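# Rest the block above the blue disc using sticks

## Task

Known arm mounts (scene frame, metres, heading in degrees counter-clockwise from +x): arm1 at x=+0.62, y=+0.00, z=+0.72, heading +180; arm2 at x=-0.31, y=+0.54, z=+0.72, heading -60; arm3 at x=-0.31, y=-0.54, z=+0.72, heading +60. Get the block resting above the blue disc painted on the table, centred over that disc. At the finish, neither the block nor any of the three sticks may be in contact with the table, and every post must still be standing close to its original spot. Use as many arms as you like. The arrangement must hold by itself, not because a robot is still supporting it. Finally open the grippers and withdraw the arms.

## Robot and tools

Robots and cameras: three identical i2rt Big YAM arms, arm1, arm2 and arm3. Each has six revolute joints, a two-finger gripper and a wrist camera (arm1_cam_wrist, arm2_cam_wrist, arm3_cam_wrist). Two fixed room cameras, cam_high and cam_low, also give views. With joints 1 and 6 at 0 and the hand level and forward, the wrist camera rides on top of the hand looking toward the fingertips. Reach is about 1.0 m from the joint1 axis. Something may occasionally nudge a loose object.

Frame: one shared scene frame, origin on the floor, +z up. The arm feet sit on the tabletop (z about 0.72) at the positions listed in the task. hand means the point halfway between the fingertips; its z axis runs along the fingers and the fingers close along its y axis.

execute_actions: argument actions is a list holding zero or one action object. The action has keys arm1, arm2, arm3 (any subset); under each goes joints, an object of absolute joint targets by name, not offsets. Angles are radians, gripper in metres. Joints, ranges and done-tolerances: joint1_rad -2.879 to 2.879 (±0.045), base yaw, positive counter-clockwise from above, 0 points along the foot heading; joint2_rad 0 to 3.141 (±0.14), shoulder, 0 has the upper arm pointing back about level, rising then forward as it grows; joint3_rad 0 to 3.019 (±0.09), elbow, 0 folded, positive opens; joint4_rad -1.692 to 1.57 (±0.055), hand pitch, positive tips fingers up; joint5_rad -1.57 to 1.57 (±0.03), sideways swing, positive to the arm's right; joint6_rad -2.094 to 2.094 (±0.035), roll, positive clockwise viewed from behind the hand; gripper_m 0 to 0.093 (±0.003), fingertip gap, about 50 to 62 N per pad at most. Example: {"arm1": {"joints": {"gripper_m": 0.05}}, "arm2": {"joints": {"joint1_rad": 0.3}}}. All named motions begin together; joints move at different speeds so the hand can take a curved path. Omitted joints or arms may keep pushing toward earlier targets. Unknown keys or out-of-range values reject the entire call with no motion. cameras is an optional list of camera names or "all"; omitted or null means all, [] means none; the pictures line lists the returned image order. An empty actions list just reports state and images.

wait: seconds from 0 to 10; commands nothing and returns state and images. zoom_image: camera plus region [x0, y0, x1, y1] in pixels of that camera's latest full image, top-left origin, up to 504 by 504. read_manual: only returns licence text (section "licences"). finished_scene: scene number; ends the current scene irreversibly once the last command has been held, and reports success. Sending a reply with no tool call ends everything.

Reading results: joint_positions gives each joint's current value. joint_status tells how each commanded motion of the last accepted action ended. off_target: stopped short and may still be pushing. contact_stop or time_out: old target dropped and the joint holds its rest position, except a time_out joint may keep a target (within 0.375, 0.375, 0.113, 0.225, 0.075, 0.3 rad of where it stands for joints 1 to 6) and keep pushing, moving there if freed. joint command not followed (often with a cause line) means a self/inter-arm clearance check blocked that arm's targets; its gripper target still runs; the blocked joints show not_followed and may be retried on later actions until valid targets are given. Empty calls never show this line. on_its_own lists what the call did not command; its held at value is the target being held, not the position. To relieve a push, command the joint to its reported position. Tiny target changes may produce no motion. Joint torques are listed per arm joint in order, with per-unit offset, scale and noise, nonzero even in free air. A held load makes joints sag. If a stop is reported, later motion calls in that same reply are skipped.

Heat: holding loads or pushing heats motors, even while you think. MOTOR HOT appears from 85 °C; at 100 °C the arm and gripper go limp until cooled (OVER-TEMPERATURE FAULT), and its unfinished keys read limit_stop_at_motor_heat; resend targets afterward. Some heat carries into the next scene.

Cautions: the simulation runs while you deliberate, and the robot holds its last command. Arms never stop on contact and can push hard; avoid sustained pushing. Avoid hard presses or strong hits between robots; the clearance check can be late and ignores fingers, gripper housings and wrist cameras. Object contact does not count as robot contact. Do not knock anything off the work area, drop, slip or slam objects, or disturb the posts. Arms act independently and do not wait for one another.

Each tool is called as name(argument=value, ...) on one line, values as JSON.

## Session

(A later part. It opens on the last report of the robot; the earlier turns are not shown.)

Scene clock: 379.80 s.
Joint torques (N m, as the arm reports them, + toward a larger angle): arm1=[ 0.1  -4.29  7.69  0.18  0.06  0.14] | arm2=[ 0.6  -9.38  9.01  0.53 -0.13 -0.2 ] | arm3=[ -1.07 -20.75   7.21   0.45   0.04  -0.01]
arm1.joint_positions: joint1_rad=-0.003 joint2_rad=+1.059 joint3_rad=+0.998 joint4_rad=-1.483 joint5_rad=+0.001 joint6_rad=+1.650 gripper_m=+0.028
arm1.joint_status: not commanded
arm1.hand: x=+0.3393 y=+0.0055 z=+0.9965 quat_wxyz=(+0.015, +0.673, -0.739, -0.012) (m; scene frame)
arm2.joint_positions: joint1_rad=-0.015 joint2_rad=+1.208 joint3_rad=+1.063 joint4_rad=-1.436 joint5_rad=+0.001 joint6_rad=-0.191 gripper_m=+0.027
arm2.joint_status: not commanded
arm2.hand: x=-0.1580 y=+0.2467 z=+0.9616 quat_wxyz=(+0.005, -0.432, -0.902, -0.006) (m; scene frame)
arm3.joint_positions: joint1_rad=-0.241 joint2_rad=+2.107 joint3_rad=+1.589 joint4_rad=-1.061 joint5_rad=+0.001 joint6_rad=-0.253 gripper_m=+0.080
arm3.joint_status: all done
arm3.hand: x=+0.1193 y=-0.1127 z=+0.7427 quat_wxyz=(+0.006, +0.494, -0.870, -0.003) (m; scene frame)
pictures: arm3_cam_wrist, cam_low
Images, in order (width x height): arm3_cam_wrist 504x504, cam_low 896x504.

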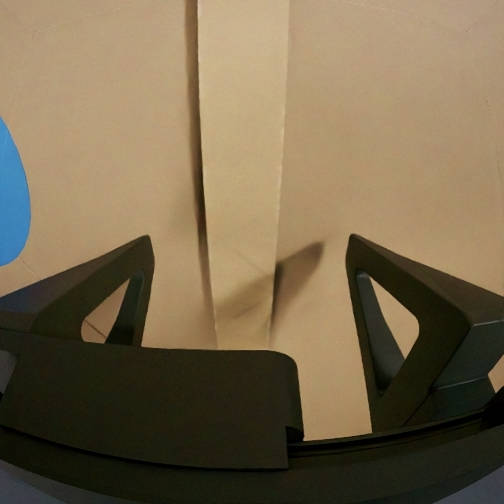

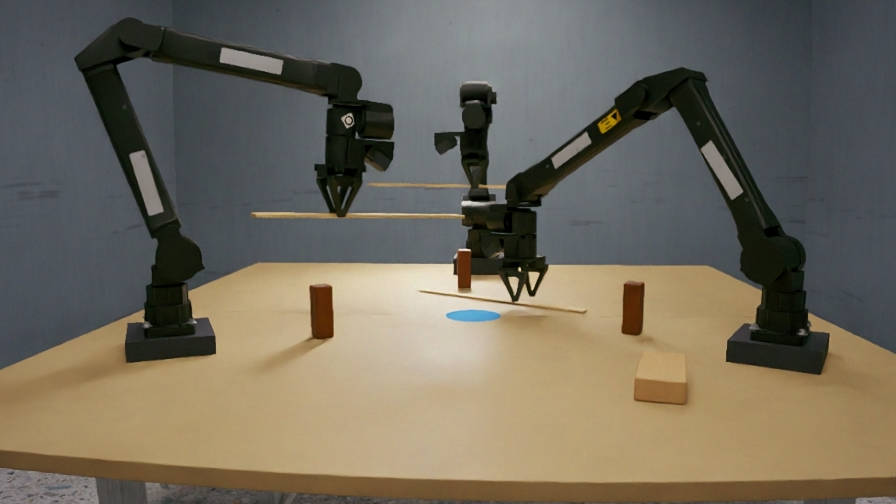

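execute_actions(actions=[{"arm3":{"joints":{"joint2_rad":2.142}}}], cameras=["arm3_cam_wrist","cam_low"])

Scene clock: 388.27 s.
Joint torques (N m, as the arm reports them, + toward a larger angle): arm1=[ 0.02 -4.34  7.67  0.19  0.06  0.14] | arm2=[ 0.4  -9.31  9.01  0.57 -0.11 -0.18] | arm3=[ -1.23 -18.9    7.04   0.4    0.03  -0.01]
arm1.joint_positions: joint1_rad=-0.003 joint2_rad=+1.059 joint3_rad=+0.998 joint4_rad=-1.483 joint5_rad=+0.001 joint6_rad=+1.650 gripper_m=+0.028
arm1.joint_status: not commanded
arm1.hand: x=+0.3393 y=+0.0055 z=+0.9965 quat_wxyz=(+0.015, +0.673, -0.739, -0.012) (m; scene frame)
arm2.joint_positions: joint1_rad=-0.015 joint2_rad=+1.208 joint3_rad=+1.063 joint4_rad=-1.436 joint5_rad=+0.001 joint6_rad=-0.191 gripper_m=+0.027
arm2.joint_status: not commanded
arm2.hand: x=-0.1580 y=+0.2467 z=+0.9616 quat_wxyz=(+0.005, -0.432, -0.902, -0.006) (m; scene frame)
arm3.joint_positions: joint1_rad=-0.240 joint2_rad=+2.127 joint3_rad=+1.589 joint4_rad=-1.059 joint5_rad=+0.001 joint6_rad=-0.253 gripper_m=+0.080
arm3.joint_status: all done
arm3.hand: x=+0.1172 y=-0.1140 z=+0.7310 quat_wxyz=(+0.015, +0.494, -0.869, -0.001) (m; scene frame)
pictures: arm3_cam_wrist, cam_low
Images, in order (width x height): arm3_cam_wrist 504x504, cam_low 896x504.

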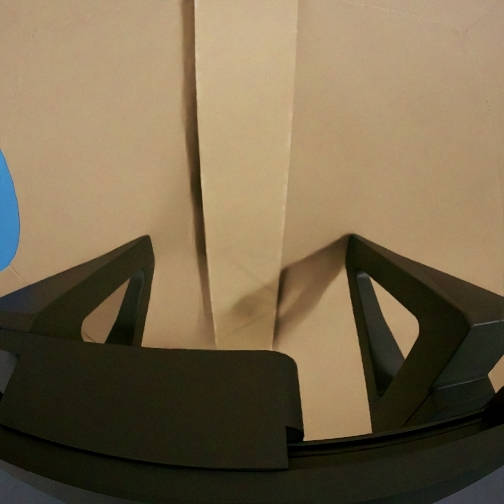

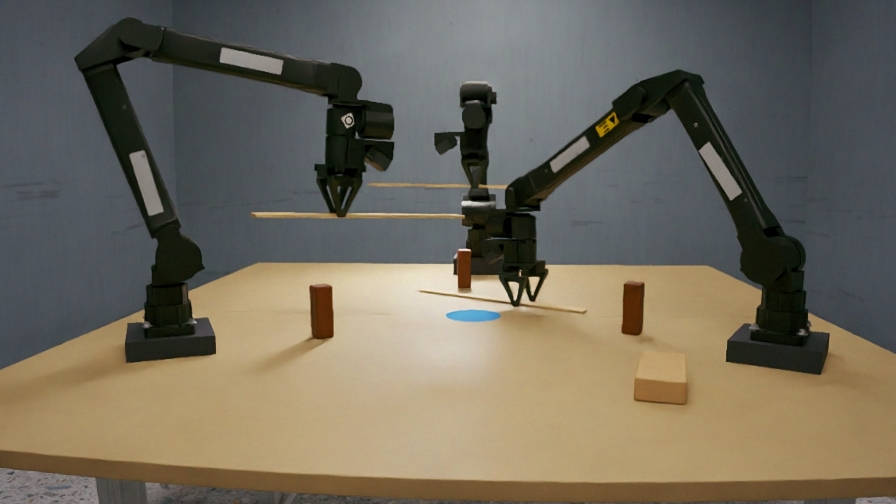

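execute_actions(actions=[{"arm3":{"joints":{"gripper_m":0.0}}}], cameras=["arm3_cam_wrist","cam_low"])

Scene clock: 390.67 s.
Joint torques (N m, as the arm reports them, + toward a larger angle): arm1=[ 0.06 -4.21  7.68  0.19  0.06  0.13] | arm2=[ 0.73 -9.29  8.99  0.56 -0.12 -0.19] | arm3=[ -1.08 -18.75   7.19   0.43   0.03  -0.03]
arm1.joint_positions: joint1_rad=-0.003 joint2_rad=+1.059 joint3_rad=+0.998 joint4_rad=-1.483 joint5_rad=+0.001 joint6_rad=+1.650 gripper_m=+0.028
arm1.joint_status: not commanded
arm1.hand: x=+0.3393 y=+0.0055 z=+0.9965 quat_wxyz=(+0.015, +0.673, -0.739, -0.012) (m; scene frame)
arm2.joint_positions: joint1_rad=-0.015 joint2_rad=+1.208 joint3_rad=+1.063 joint4_rad=-1.436 joint5_rad=+0.001 joint6_rad=-0.191 gripper_m=+0.027
arm2.joint_status: not commanded
arm2.hand: x=-0.1580 y=+0.2467 z=+0.9616 quat_wxyz=(+0.005, -0.432, -0.902, -0.006) (m; scene frame)
arm3.joint_positions: joint1_rad=-0.240 joint2_rad=+2.127 joint3_rad=+1.589 joint4_rad=-1.059 joint5_rad=+0.001 joint6_rad=-0.253 gripper_m=+0.028
arm3.joint_status: gripper_m off_target (ended at +0.028, target +0.000)
arm3.hand: x=+0.1172 y=-0.1141 z=+0.7310 quat_wxyz=(+0.015, +0.494, -0.869, -0.001) (m; scene frame)
pictures: arm3_cam_wrist, cam_low
Images, in order (width x height): arm3_cam_wrist 504x504, cam_low 896x504.

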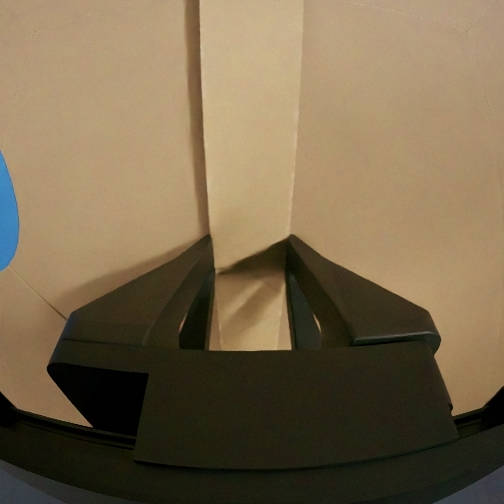

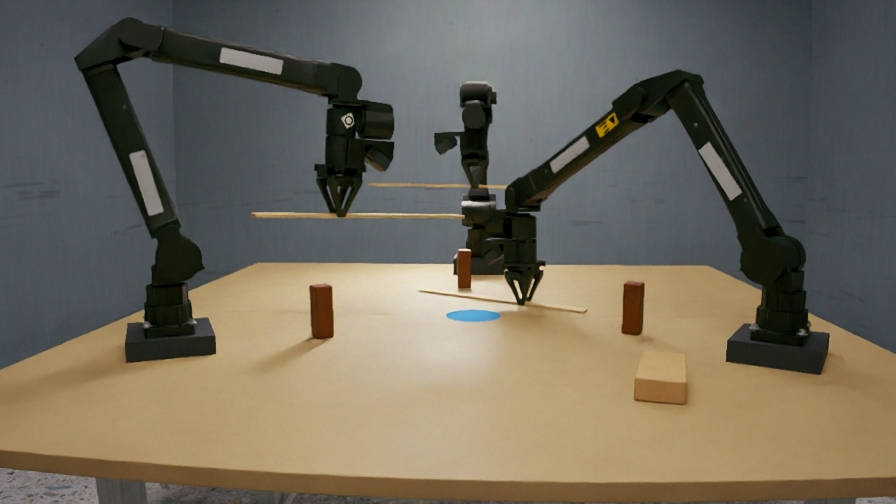

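execute_actions(actions=[{"arm3":{"joints":{"joint2_rad":1.700,"joint3_rad":1.690,"joint4_rad":-1.551,"gripper_m":0.0}}}], cameras=["cam_high","cam_low"])

Scene clock: 460.23 s.
Joint torques (N m, as the arm reports them, + toward a larger angle): arm1=[ 0.08 -4.18  7.69  0.19  0.06  0.13] | arm2=[ 0.72 -9.3   9.05  0.52 -0.1  -0.19] | arm3=[ -1.17 -16.74   8.53  -0.04   0.03  -0.03]
arm1.joint_positions: joint1_rad=-0.003 joint2_rad=+1.059 joint3_rad=+0.998 joint4_rad=-1.483 joint5_rad=+0.001 joint6_rad=+1.650 gripper_m=+0.028
arm1.joint_status: not commanded
arm1.hand: x=+0.3393 y=+0.0055 z=+0.9965 quat_wxyz=(+0.015, +0.673, -0.739, -0.012) (m; scene frame)
arm2.joint_positions: joint1_rad=-0.015 joint2_rad=+1.208 joint3_rad=+1.063 joint4_rad=-1.436 joint5_rad=+0.001 joint6_rad=-0.191 gripper_m=+0.027
arm2.joint_status: not commanded
arm2.hand: x=-0.1580 y=+0.2467 z=+0.9616 quat_wxyz=(+0.005, -0.432, -0.902, -0.006) (m; scene frame)
arm3.joint_positions: joint1_rad=-0.240 joint2_rad=+1.714 joint3_rad=+1.676 joint4_rad=-1.545 joint5_rad=+0.001 joint6_rad=-0.253 gripper_m=+0.028
arm3.joint_status: gripper_m off_target (ended at +0.028, target +0.000); the others done
arm3.hand: x=+0.0630 y=-0.1715 z=+0.9917 quat_wxyz=(+0.008, +0.494, -0.869, -0.002) (m; scene frame)
pictures: cam_high, cam_low
Images, in order (width x height): cam_high 896x504, cam_low 896x504.

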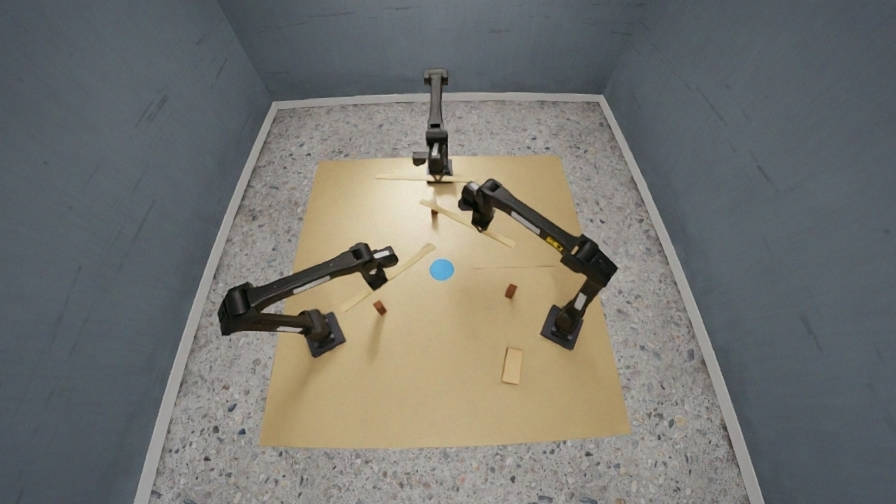

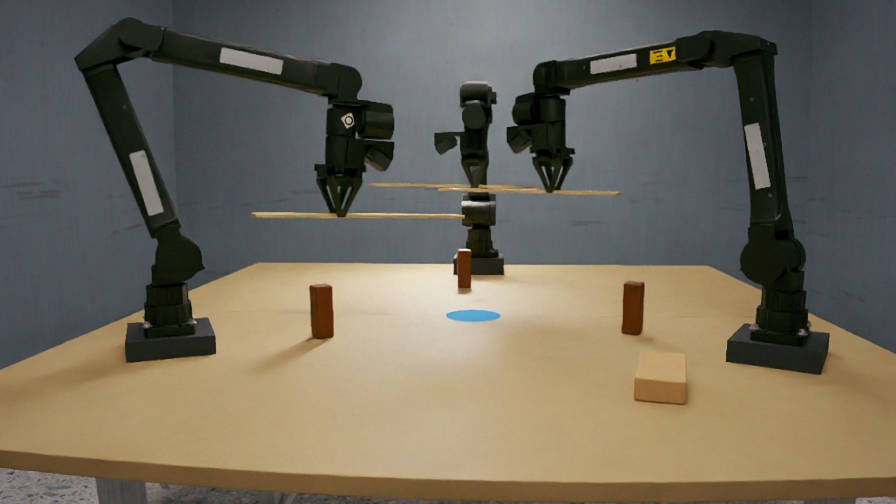

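zoom_image(camera="cam_high", region=[330, 220, 470, 330])

Region (330, 220, 470, 330) of cam_high's 896x504 image, scaled by 3.600, with more detail than that image has; it fills the top 396 rows of this view, and the rest is white.

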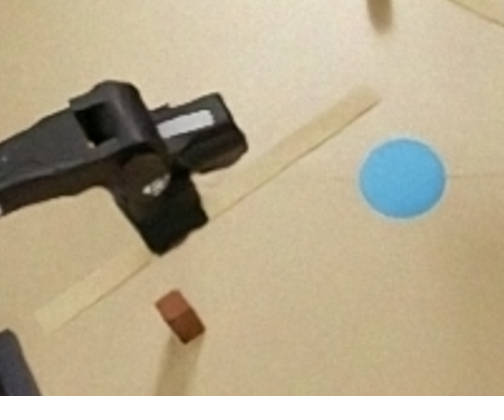

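zoom_image(camera="cam_high", region=[400, 170, 540, 310])

Region (400, 170, 540, 310) of cam_high's 896x504 image, scaled by 3.600, with more detail than that image has.

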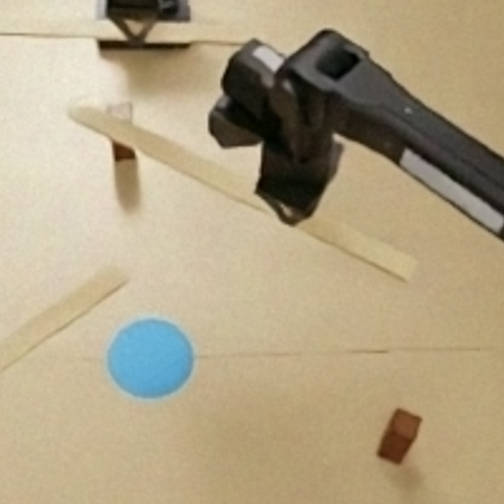

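execute_actions(actions=[{"arm2":{"joints":{"joint1_rad":0.028,"joint2_rad":1.540,"joint3_rad":1.213,"joint4_rad":-1.178,"joint6_rad":-0.225,"gripper_m":0.0}},"arm3":{"joints":{"joint1_rad":-0.044,"joint2_rad":1.337,"joint3_rad":1.160,"joint4_rad":-1.220,"joint6_rad":-0.200,"gripper_m":0.0}}}], cameras=["arm2_cam_wrist","cam_high","cam_low"])

Scene clock: 507.40 s.
Joint torques (N m, as the arm reports them, + toward a larger angle): arm1=[ 0.03 -4.32  7.66  0.18  0.06  0.14] | arm2=[  0.49 -14.88  10.67   1.02  -0.12  -0.17] | arm3=[ -3.41 -10.79   8.15   1.02   0.11   0.1 ]
arm1.joint_positions: joint1_rad=-0.003 joint2_rad=+1.059 joint3_rad=+0.998 joint4_rad=-1.483 joint5_rad=+0.001 joint6_rad=+1.650 gripper_m=+0.028
arm1.joint_status: not commanded
arm1.hand: x=+0.3393 y=+0.0055 z=+0.9965 quat_wxyz=(+0.015, +0.673, -0.739, -0.012) (m; scene frame)
arm2.joint_positions: joint1_rad=+0.027 joint2_rad=+1.550 joint3_rad=+1.180 joint4_rad=-1.197 joint5_rad=+0.001 joint6_rad=-0.212 gripper_m=+0.027
arm2.joint_status: gripper_m off_target (ended at +0.027, target +0.000); the others done
arm2.hand: x=-0.0889 y=+0.1567 z=+0.8803 quat_wxyz=(-0.001, -0.403, -0.915, -0.002) (m; scene frame)
arm3.joint_positions: joint1_rad=-0.030 joint2_rad=+1.344 joint3_rad=+1.153 joint4_rad=-1.233 joint5_rad=-0.001 joint6_rad=-0.216 gripper_m=+0.028
arm3.joint_status: gripper_m off_target (ended at +0.028, target +0.000); the others done
arm3.hand: x=-0.0810 y=-0.1920 z=+0.9566 quat_wxyz=(-0.066, +0.566, -0.821, -0.033) (m; scene frame)
pictures: arm2_cam_wrist, cam_high, cam_low
Images, in order (width x height): arm2_cam_wrist 504x504, cam_high 896x504, cam_low 896x504.

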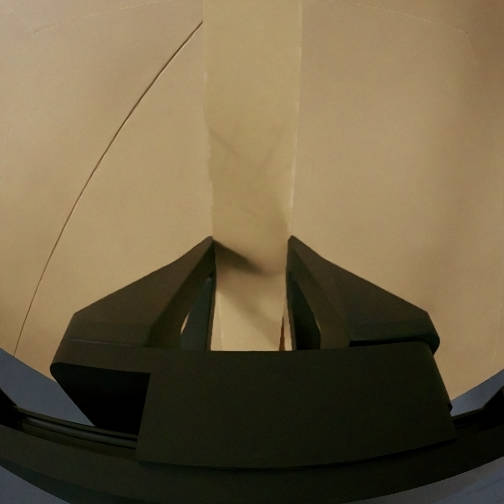

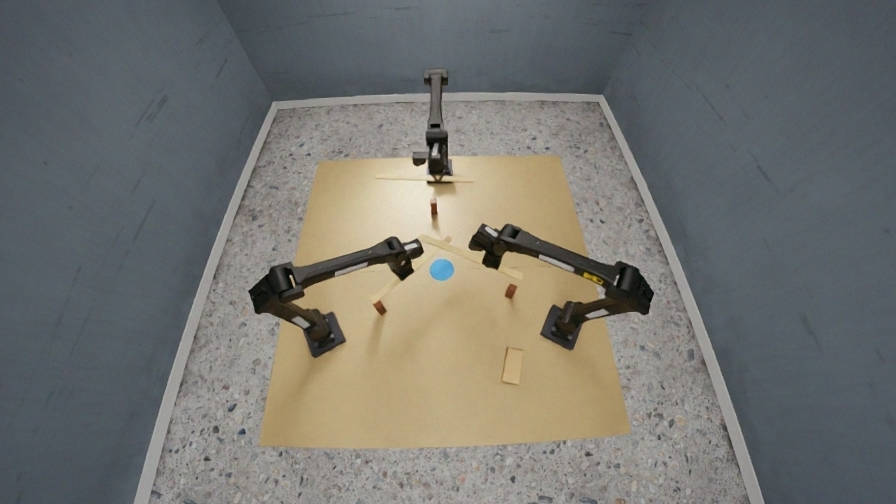

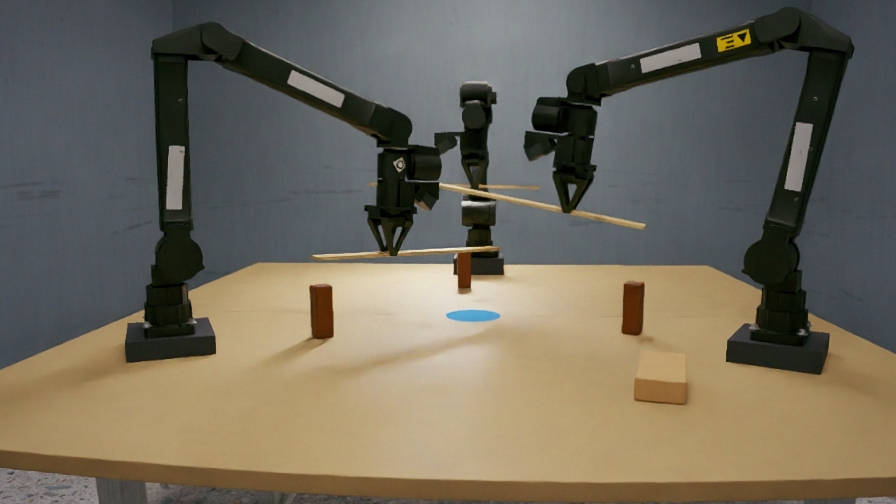

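zoom_image(camera="cam_high", region=[360, 210, 540, 330])

zoom_image(camera="cam_low", region=[290, 170, 670, 350])

Region (360, 210, 540, 330) of cam_high's 896x504 image, scaled by 2.800, with more detail than that image has.

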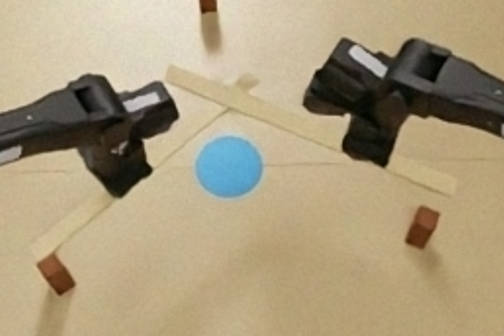

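Region (290, 170, 670, 350) of cam_low's 896x504 image, scaled by 1.326, with more detail than that image has; it fills the top 239 rows of this view, and the rest is white.

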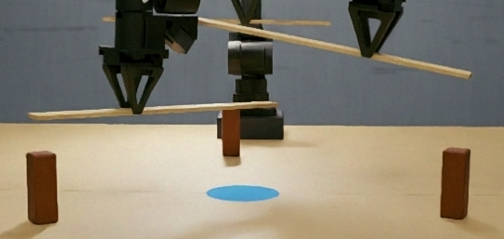

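execute_actions(actions=[{"arm2":{"joints":{"joint1_rad":0.003,"joint2_rad":1.478,"joint3_rad":1.155,"joint4_rad":-1.185,"joint6_rad":-0.262,"gripper_m":0.0}},"arm3":{"joints":{"joint2_rad":1.392,"joint3_rad":1.017,"joint4_rad":-1.018,"gripper_m":0.0}}}], cameras=["cam_high","cam_low"])

Scene clock: 555.73 s.
Joint torques (N m, as the arm reports them, + toward a larger angle): arm1=[ 0.18 -4.15  7.65  0.21  0.06  0.14] | arm2=[ -0.25 -13.42   8.44   0.82  -0.13  -0.19] | arm3=[ -3.4  -10.81   7.78   1.     0.14   0.07]
arm1.joint_positions: joint1_rad=-0.003 joint2_rad=+1.059 joint3_rad=+0.998 joint4_rad=-1.483 joint5_rad=+0.001 joint6_rad=+1.650 gripper_m=+0.028
arm1.joint_status: not commanded
arm1.hand: x=+0.3393 y=+0.0055 z=+0.9965 quat_wxyz=(+0.015, +0.673, -0.739, -0.012) (m; scene frame)
arm2.joint_positions: joint1_rad=+0.006 joint2_rad=+1.476 joint3_rad=+1.156 joint4_rad=-1.197 joint5_rad=+0.001 joint6_rad=-0.249 gripper_m=+0.027
arm2.joint_status: gripper_m off_target (ended at +0.027, target +0.000); the others done
arm2.hand: x=-0.1016 y=+0.1607 z=+0.9017 quat_wxyz=(-0.020, -0.395, -0.918, +0.013) (m; scene frame)
arm3.joint_positions: joint1_rad=-0.030 joint2_rad=+1.404 joint3_rad=+1.007 joint4_rad=-1.031 joint5_rad=-0.001 joint6_rad=-0.216 gripper_m=+0.028
arm3.joint_status: gripper_m off_target (ended at +0.028, target +0.000); the others done
arm3.hand: x=-0.0821 y=-0.1923 z=+0.8816 quat_wxyz=(-0.064, +0.566, -0.821, -0.032) (m; scene frame)
pictures: cam_high, cam_low
Images, in order (width x height): cam_high 896x504, cam_low 896x504.

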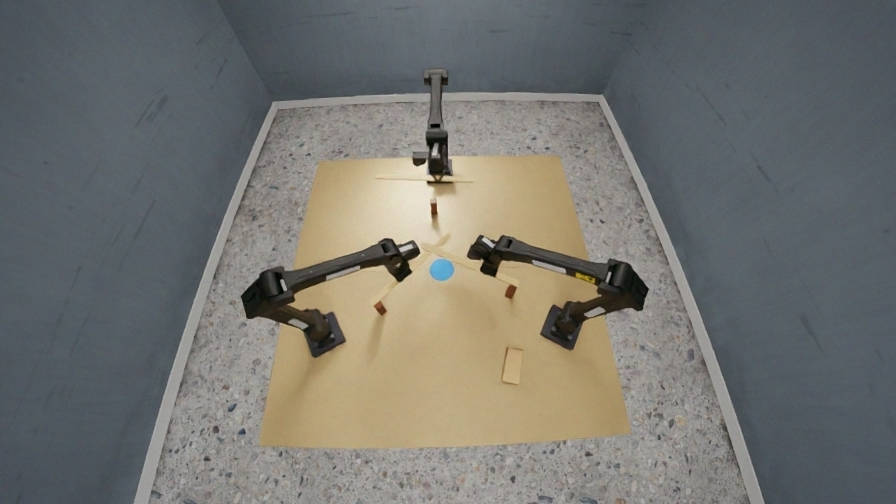

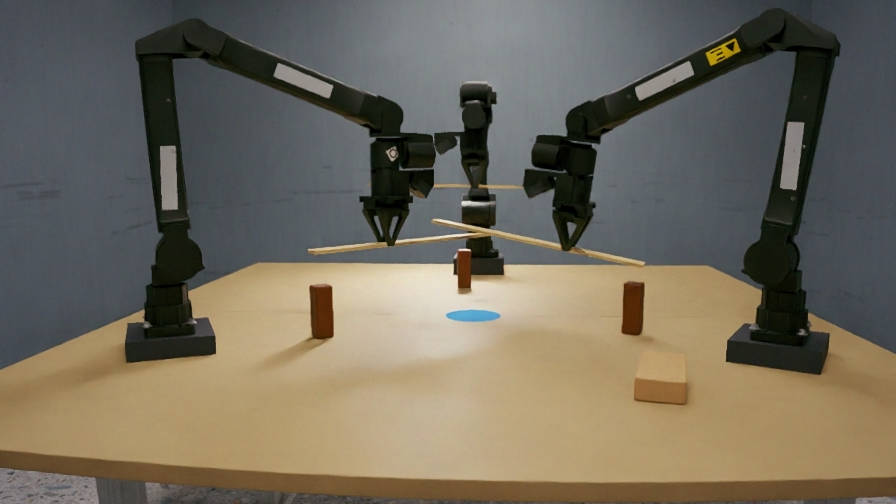

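zoom_image(camera="cam_high", region=[360, 210, 540, 330])

zoom_image(camera="cam_low", region=[290, 170, 670, 350])

Region (360, 210, 540, 330) of cam_high's 896x504 image, scaled by 2.800, with more detail than that image has.

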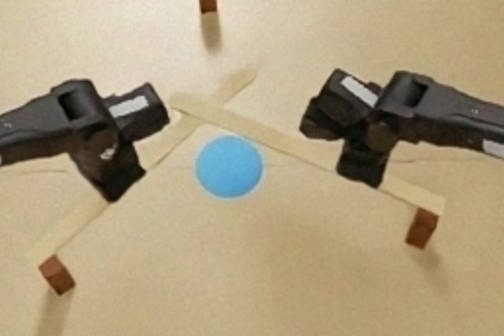

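Region (290, 170, 670, 350) of cam_low's 896x504 image, scaled by 1.326, with more detail than that image has; it fills the top 239 rows of this view, and the rest is white.

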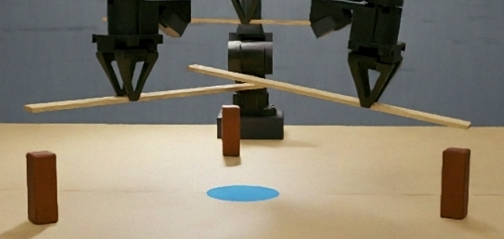

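execute_actions(actions=[{"arm3":{"joints":{"joint1_rad":0.028,"joint6_rad":-0.245,"gripper_m":0.0}}}], cameras=["cam_high","cam_low","arm2_cam_wrist"])

Scene clock: 578.90 s.
Joint torques (N m, as the arm reports them, + toward a larger angle): arm1=[ 0.07 -4.14  7.69  0.21  0.06  0.14] | arm2=[  0.07 -13.22   8.41   0.81  -0.11  -0.18] | arm3=[ -1.61 -11.02   7.78   1.     0.1   -0.27]
arm1.joint_positions: joint1_rad=-0.003 joint2_rad=+1.059 joint3_rad=+0.998 joint4_rad=-1.483 joint5_rad=+0.001 joint6_rad=+1.650 gripper_m=+0.028
arm1.joint_status: not commanded
arm1.hand: x=+0.3393 y=+0.0055 z=+0.9965 quat_wxyz=(+0.015, +0.673, -0.739, -0.012) (m; scene frame)
arm2.joint_positions: joint1_rad=+0.006 joint2_rad=+1.476 joint3_rad=+1.156 joint4_rad=-1.197 joint5_rad=+0.001 joint6_rad=-0.249 gripper_m=+0.027
arm2.joint_status: not commanded
arm2.hand: x=-0.1016 y=+0.1607 z=+0.9017 quat_wxyz=(-0.020, -0.395, -0.918, +0.013) (m; scene frame)
arm3.joint_positions: joint1_rad=+0.021 joint2_rad=+1.404 joint3_rad=+1.007 joint4_rad=-1.031 joint5_rad=-0.001 joint6_rad=-0.229 gripper_m=+0.028
arm3.joint_status: gripper_m off_target (ended at +0.028, target +0.000); the others done
arm3.hand: x=-0.1003 y=-0.1810 z=+0.8818 quat_wxyz=(-0.064, +0.592, -0.803, -0.034) (m; scene frame)
pictures: arm2_cam_wrist, cam_high, cam_low
Images, in order (width x height): arm2_cam_wrist 504x504, cam_high 896x504, cam_low 896x504.

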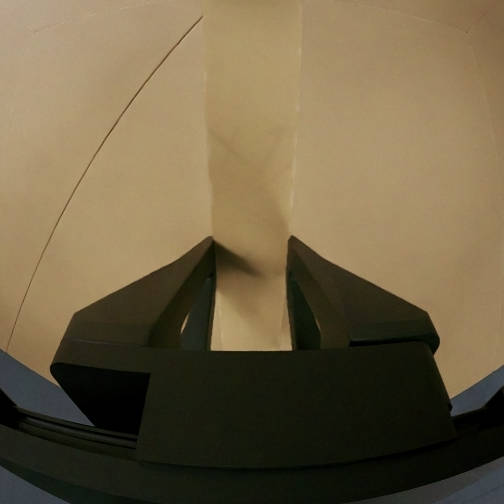

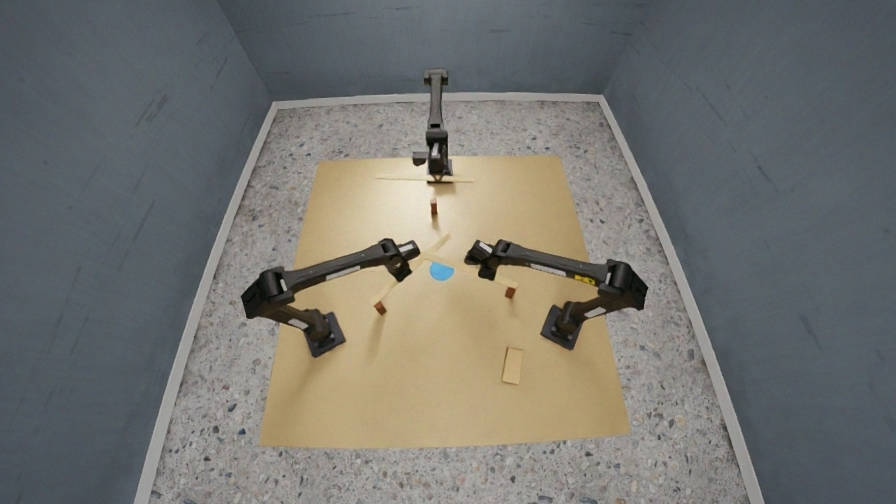

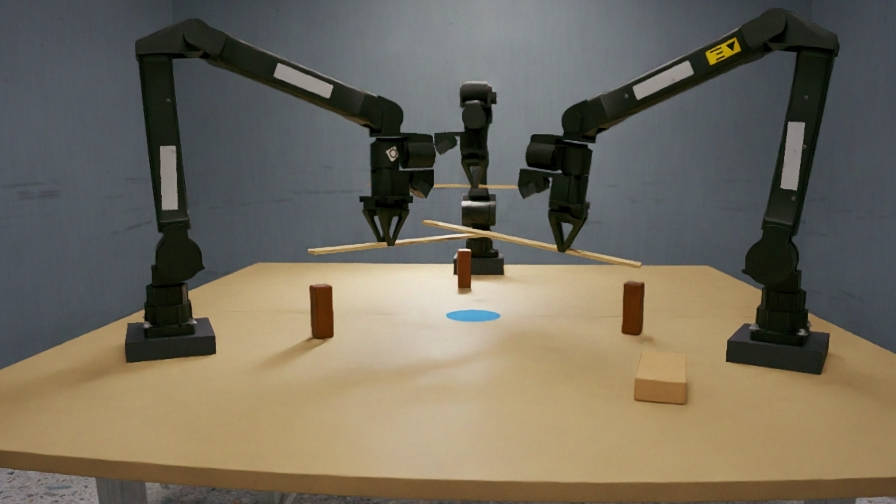

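zoom_image(camera="cam_high", region=[360, 210, 540, 330])

zoom_image(camera="cam_low", region=[380, 190, 670, 340])

Region (360, 210, 540, 330) of cam_high's 896x504 image, scaled by 2.800, with more detail than that image has.

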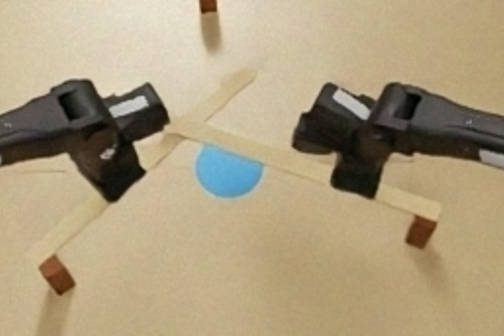

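Region (380, 190, 670, 340) of cam_low's 896x504 image, scaled by 1.738, with more detail than that image has; it fills the top 261 rows of this view, and the rest is white.

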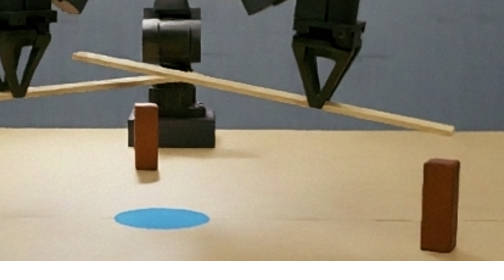

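execute_actions(actions=[{"arm3":{"joints":{"joint4_rad":-0.922,"gripper_m":0.0}}}], cameras=["cam_low"])

execute_actions(actions=[{"arm3":{"joints":{"joint3_rad":0.968,"gripper_m":0.0}}}], cameras=["cam_low","cam_high"])

zoom_image(camera="cam_low", region=[380, 190, 670, 340])

Scene clock: 603.97 s.
Joint torques (N m, as the arm reports them, + toward a larger angle): arm1=[ 0.08 -4.25  7.66  0.2   0.06  0.14] | arm2=[ -0.04 -13.37   8.36   0.8   -0.12  -0.18] | arm3=[ -1.71 -11.48   7.93   1.18   0.13  -0.25]
arm1.joint_positions: joint1_rad=-0.003 joint2_rad=+1.059 joint3_rad=+0.998 joint4_rad=-1.483 joint5_rad=+0.001 joint6_rad=+1.650 gripper_m=+0.028
arm1.joint_status: not commanded
arm1.hand: x=+0.3393 y=+0.0055 z=+0.9965 quat_wxyz=(+0.015, +0.673, -0.739, -0.012) (m; scene frame)
arm2.joint_positions: joint1_rad=+0.006 joint2_rad=+1.476 joint3_rad=+1.156 joint4_rad=-1.197 joint5_rad=+0.001 joint6_rad=-0.249 gripper_m=+0.027
arm2.joint_status: not commanded
arm2.hand: x=-0.1016 y=+0.1607 z=+0.9017 quat_wxyz=(-0.020, -0.395, -0.918, +0.013) (m; scene frame)
arm3.joint_positions: joint1_rad=+0.021 joint2_rad=+1.404 joint3_rad=+1.007 joint4_rad=-0.936 joint5_rad=-0.001 joint6_rad=-0.229 gripper_m=+0.028
arm3.joint_status: gripper_m off_target (ended at +0.028, target +0.000); the others done
arm3.hand: x=-0.0888 y=-0.1614 z=+0.8862 quat_wxyz=(-0.107, +0.589, -0.799, -0.052) (m; scene frame)
pictures: cam_low
Images, in order (width x height): cam_low 896x504.

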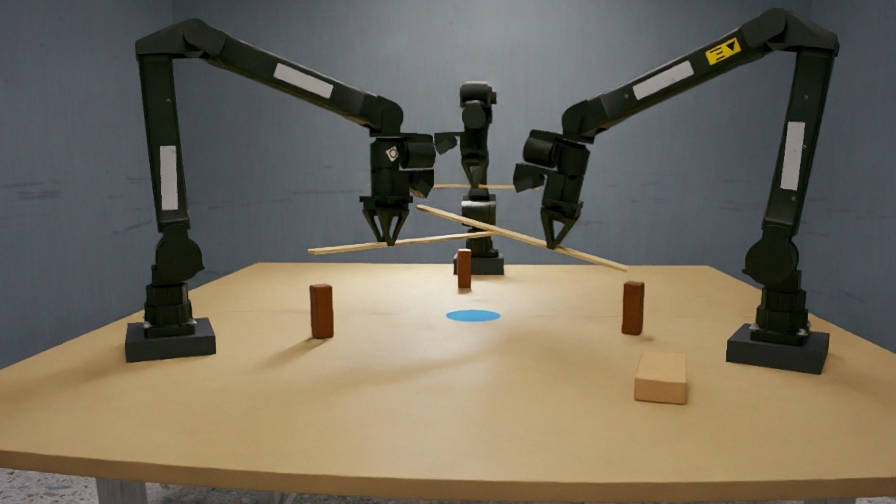

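Scene clock: 604.63 s.
Joint torques (N m, as the arm reports them, + toward a larger angle): arm1=[ 0.09 -4.27  7.67  0.22  0.06  0.13] | arm2=[ -0.13 -13.4    8.45   0.79  -0.15  -0.19] | arm3=[ -1.67 -11.14   7.3    0.92   0.13  -0.24]
arm1.joint_positions: joint1_rad=-0.003 joint2_rad=+1.059 joint3_rad=+0.998 joint4_rad=-1.483 joint5_rad=+0.001 joint6_rad=+1.650 gripper_m=+0.028
arm1.joint_status: not commanded
arm1.hand: x=+0.3393 y=+0.0055 z=+0.9965 quat_wxyz=(+0.015, +0.673, -0.739, -0.012) (m; scene frame)
arm2.joint_positions: joint1_rad=+0.006 joint2_rad=+1.476 joint3_rad=+1.156 joint4_rad=-1.197 joint5_rad=+0.001 joint6_rad=-0.249 gripper_m=+0.027
arm2.joint_status: not commanded
arm2.hand: x=-0.1016 y=+0.1607 z=+0.9017 quat_wxyz=(-0.020, -0.395, -0.918, +0.013) (m; scene frame)
arm3.joint_positions: joint1_rad=+0.021 joint2_rad=+1.402 joint3_rad=+0.964 joint4_rad=-0.932 joint5_rad=-0.001 joint6_rad=-0.229 gripper_m=+0.028
arm3.joint_status: gripper_m off_target (ended at +0.028, target +0.000); the others done
arm3.hand: x=-0.0968 y=-0.1748 z=+0.8700 quat_wxyz=(-0.090, +0.590, -0.801, -0.045) (m; scene frame)
pictures: cam_high, cam_low
Images, in order (width x height): cam_high 896x504, cam_low 896x504.

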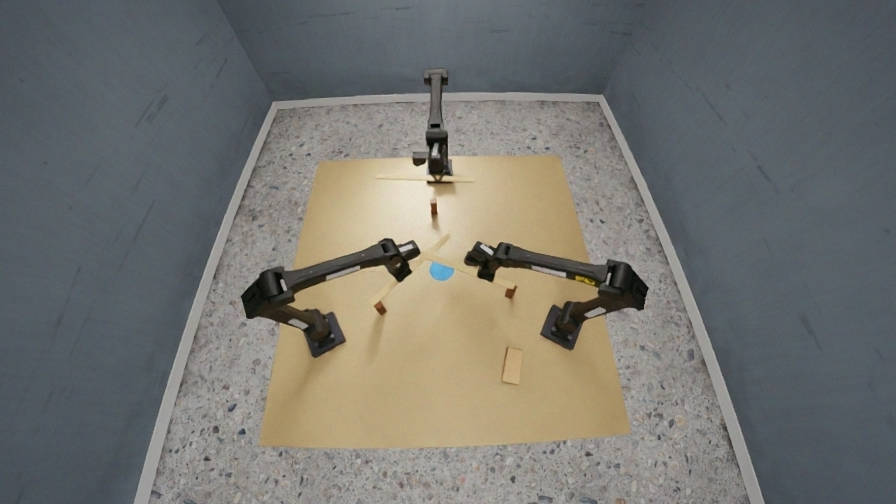

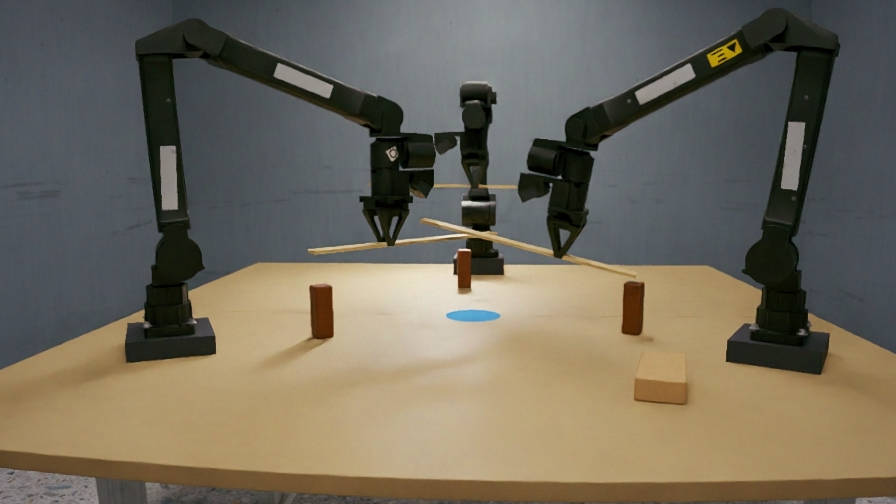

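Region (380, 190, 670, 340) of cam_low's 896x504 image, scaled by 1.738, with more detail than that image has; it fills the top 261 rows of this view, and the rest is white.

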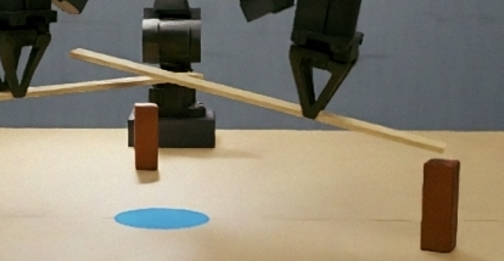

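execute_actions(actions=[{"arm3":{"joints":{"joint3_rad":0.949,"gripper_m":0.0}}}], cameras=["cam_low","cam_high"])

zoom_image(camera="cam_low", region=[380, 190, 670, 340])

zoom_image(camera="cam_high", region=[360, 210, 540, 330])

Scene clock: 609.00 s.
Joint torques (N m, as the arm reports them, + toward a larger angle): arm1=[ 0.11 -4.22  7.64  0.21  0.06  0.14] | arm2=[ -0.18 -13.17   8.45   0.8   -0.13  -0.19] | arm3=[ -1.74 -10.41   6.93   1.     0.12  -0.25]
arm1.joint_positions: joint1_rad=-0.003 joint2_rad=+1.059 joint3_rad=+0.998 joint4_rad=-1.483 joint5_rad=+0.001 joint6_rad=+1.650 gripper_m=+0.028
arm1.joint_status: not commanded
arm1.hand: x=+0.3393 y=+0.0055 z=+0.9965 quat_wxyz=(+0.015, +0.673, -0.739, -0.012) (m; scene frame)
arm2.joint_positions: joint1_rad=+0.006 joint2_rad=+1.476 joint3_rad=+1.156 joint4_rad=-1.197 joint5_rad=+0.001 joint6_rad=-0.249 gripper_m=+0.027
arm2.joint_status: not commanded
arm2.hand: x=-0.1016 y=+0.1607 z=+0.9017 quat_wxyz=(-0.020, -0.395, -0.918, +0.013) (m; scene frame)
arm3.joint_positions: joint1_rad=+0.021 joint2_rad=+1.402 joint3_rad=+0.948 joint4_rad=-0.932 joint5_rad=-0.001 joint6_rad=-0.229 gripper_m=+0.028
arm3.joint_status: gripper_m off_target (ended at +0.028, target +0.000); the others done
arm3.hand: x=-0.1002 y=-0.1804 z=+0.8637 quat_wxyz=(-0.083, +0.591, -0.801, -0.042) (m; scene frame)
pictures: cam_high, cam_low
Images, in order (width x height): cam_high 896x504, cam_low 896x504.

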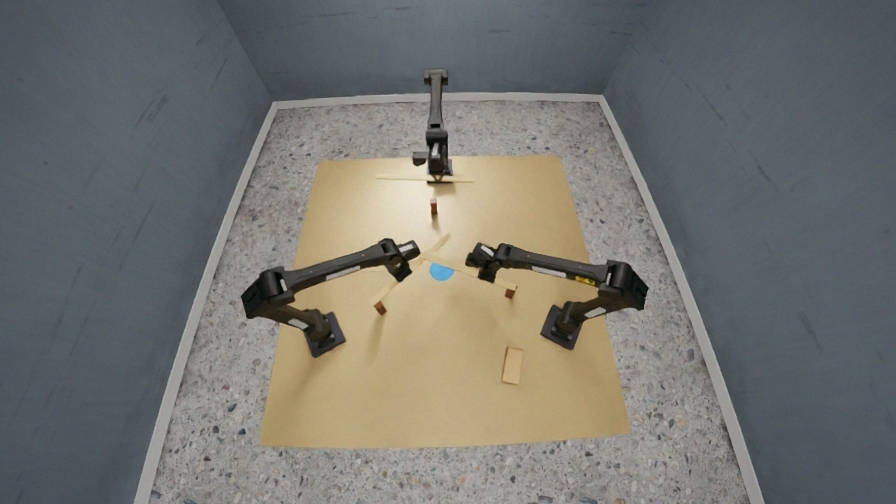

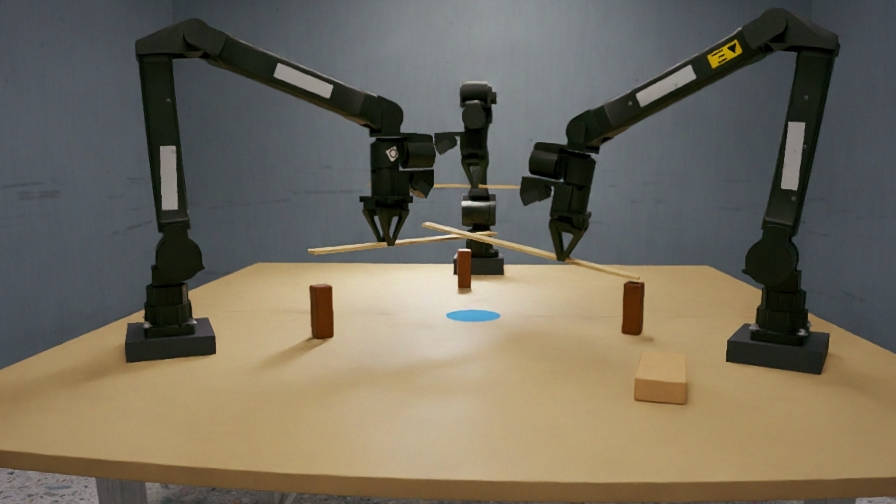

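Region (380, 190, 670, 340) of cam_low's 896x504 image, scaled by 1.738, with more detail than that image has; it fills the top 261 rows of this view, and the rest is white.

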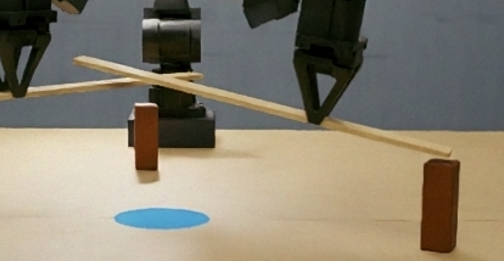

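Region (360, 210, 540, 330) of cam_high's 896x504 image, scaled by 2.800, with more detail than that image has.

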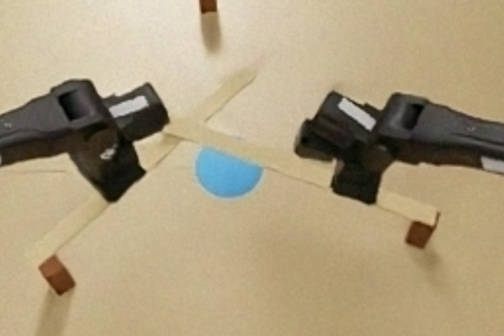

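zoom_image(camera="cam_low", region=[590, 250, 670, 310])

zoom_image(camera="cam_low", region=[400, 200, 520, 270])

Region (590, 250, 670, 310) of cam_low's 896x504 image, scaled by 6.300, with more detail than that image has; it fills the top 378 rows of this view, and the rest is white.

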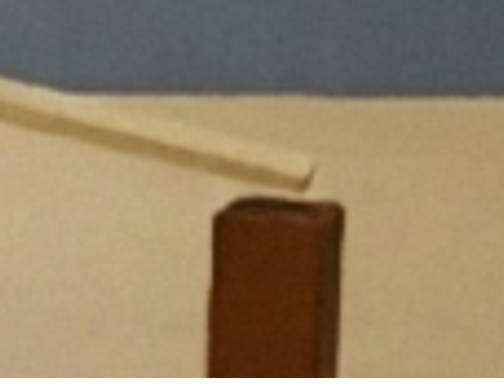

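Region (400, 200, 520, 270) of cam_low's 896x504 image, scaled by 4.200, with more detail than that image has; it fills the top 294 rows of this view, and the rest is white.

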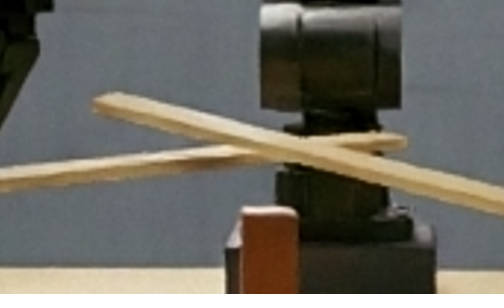

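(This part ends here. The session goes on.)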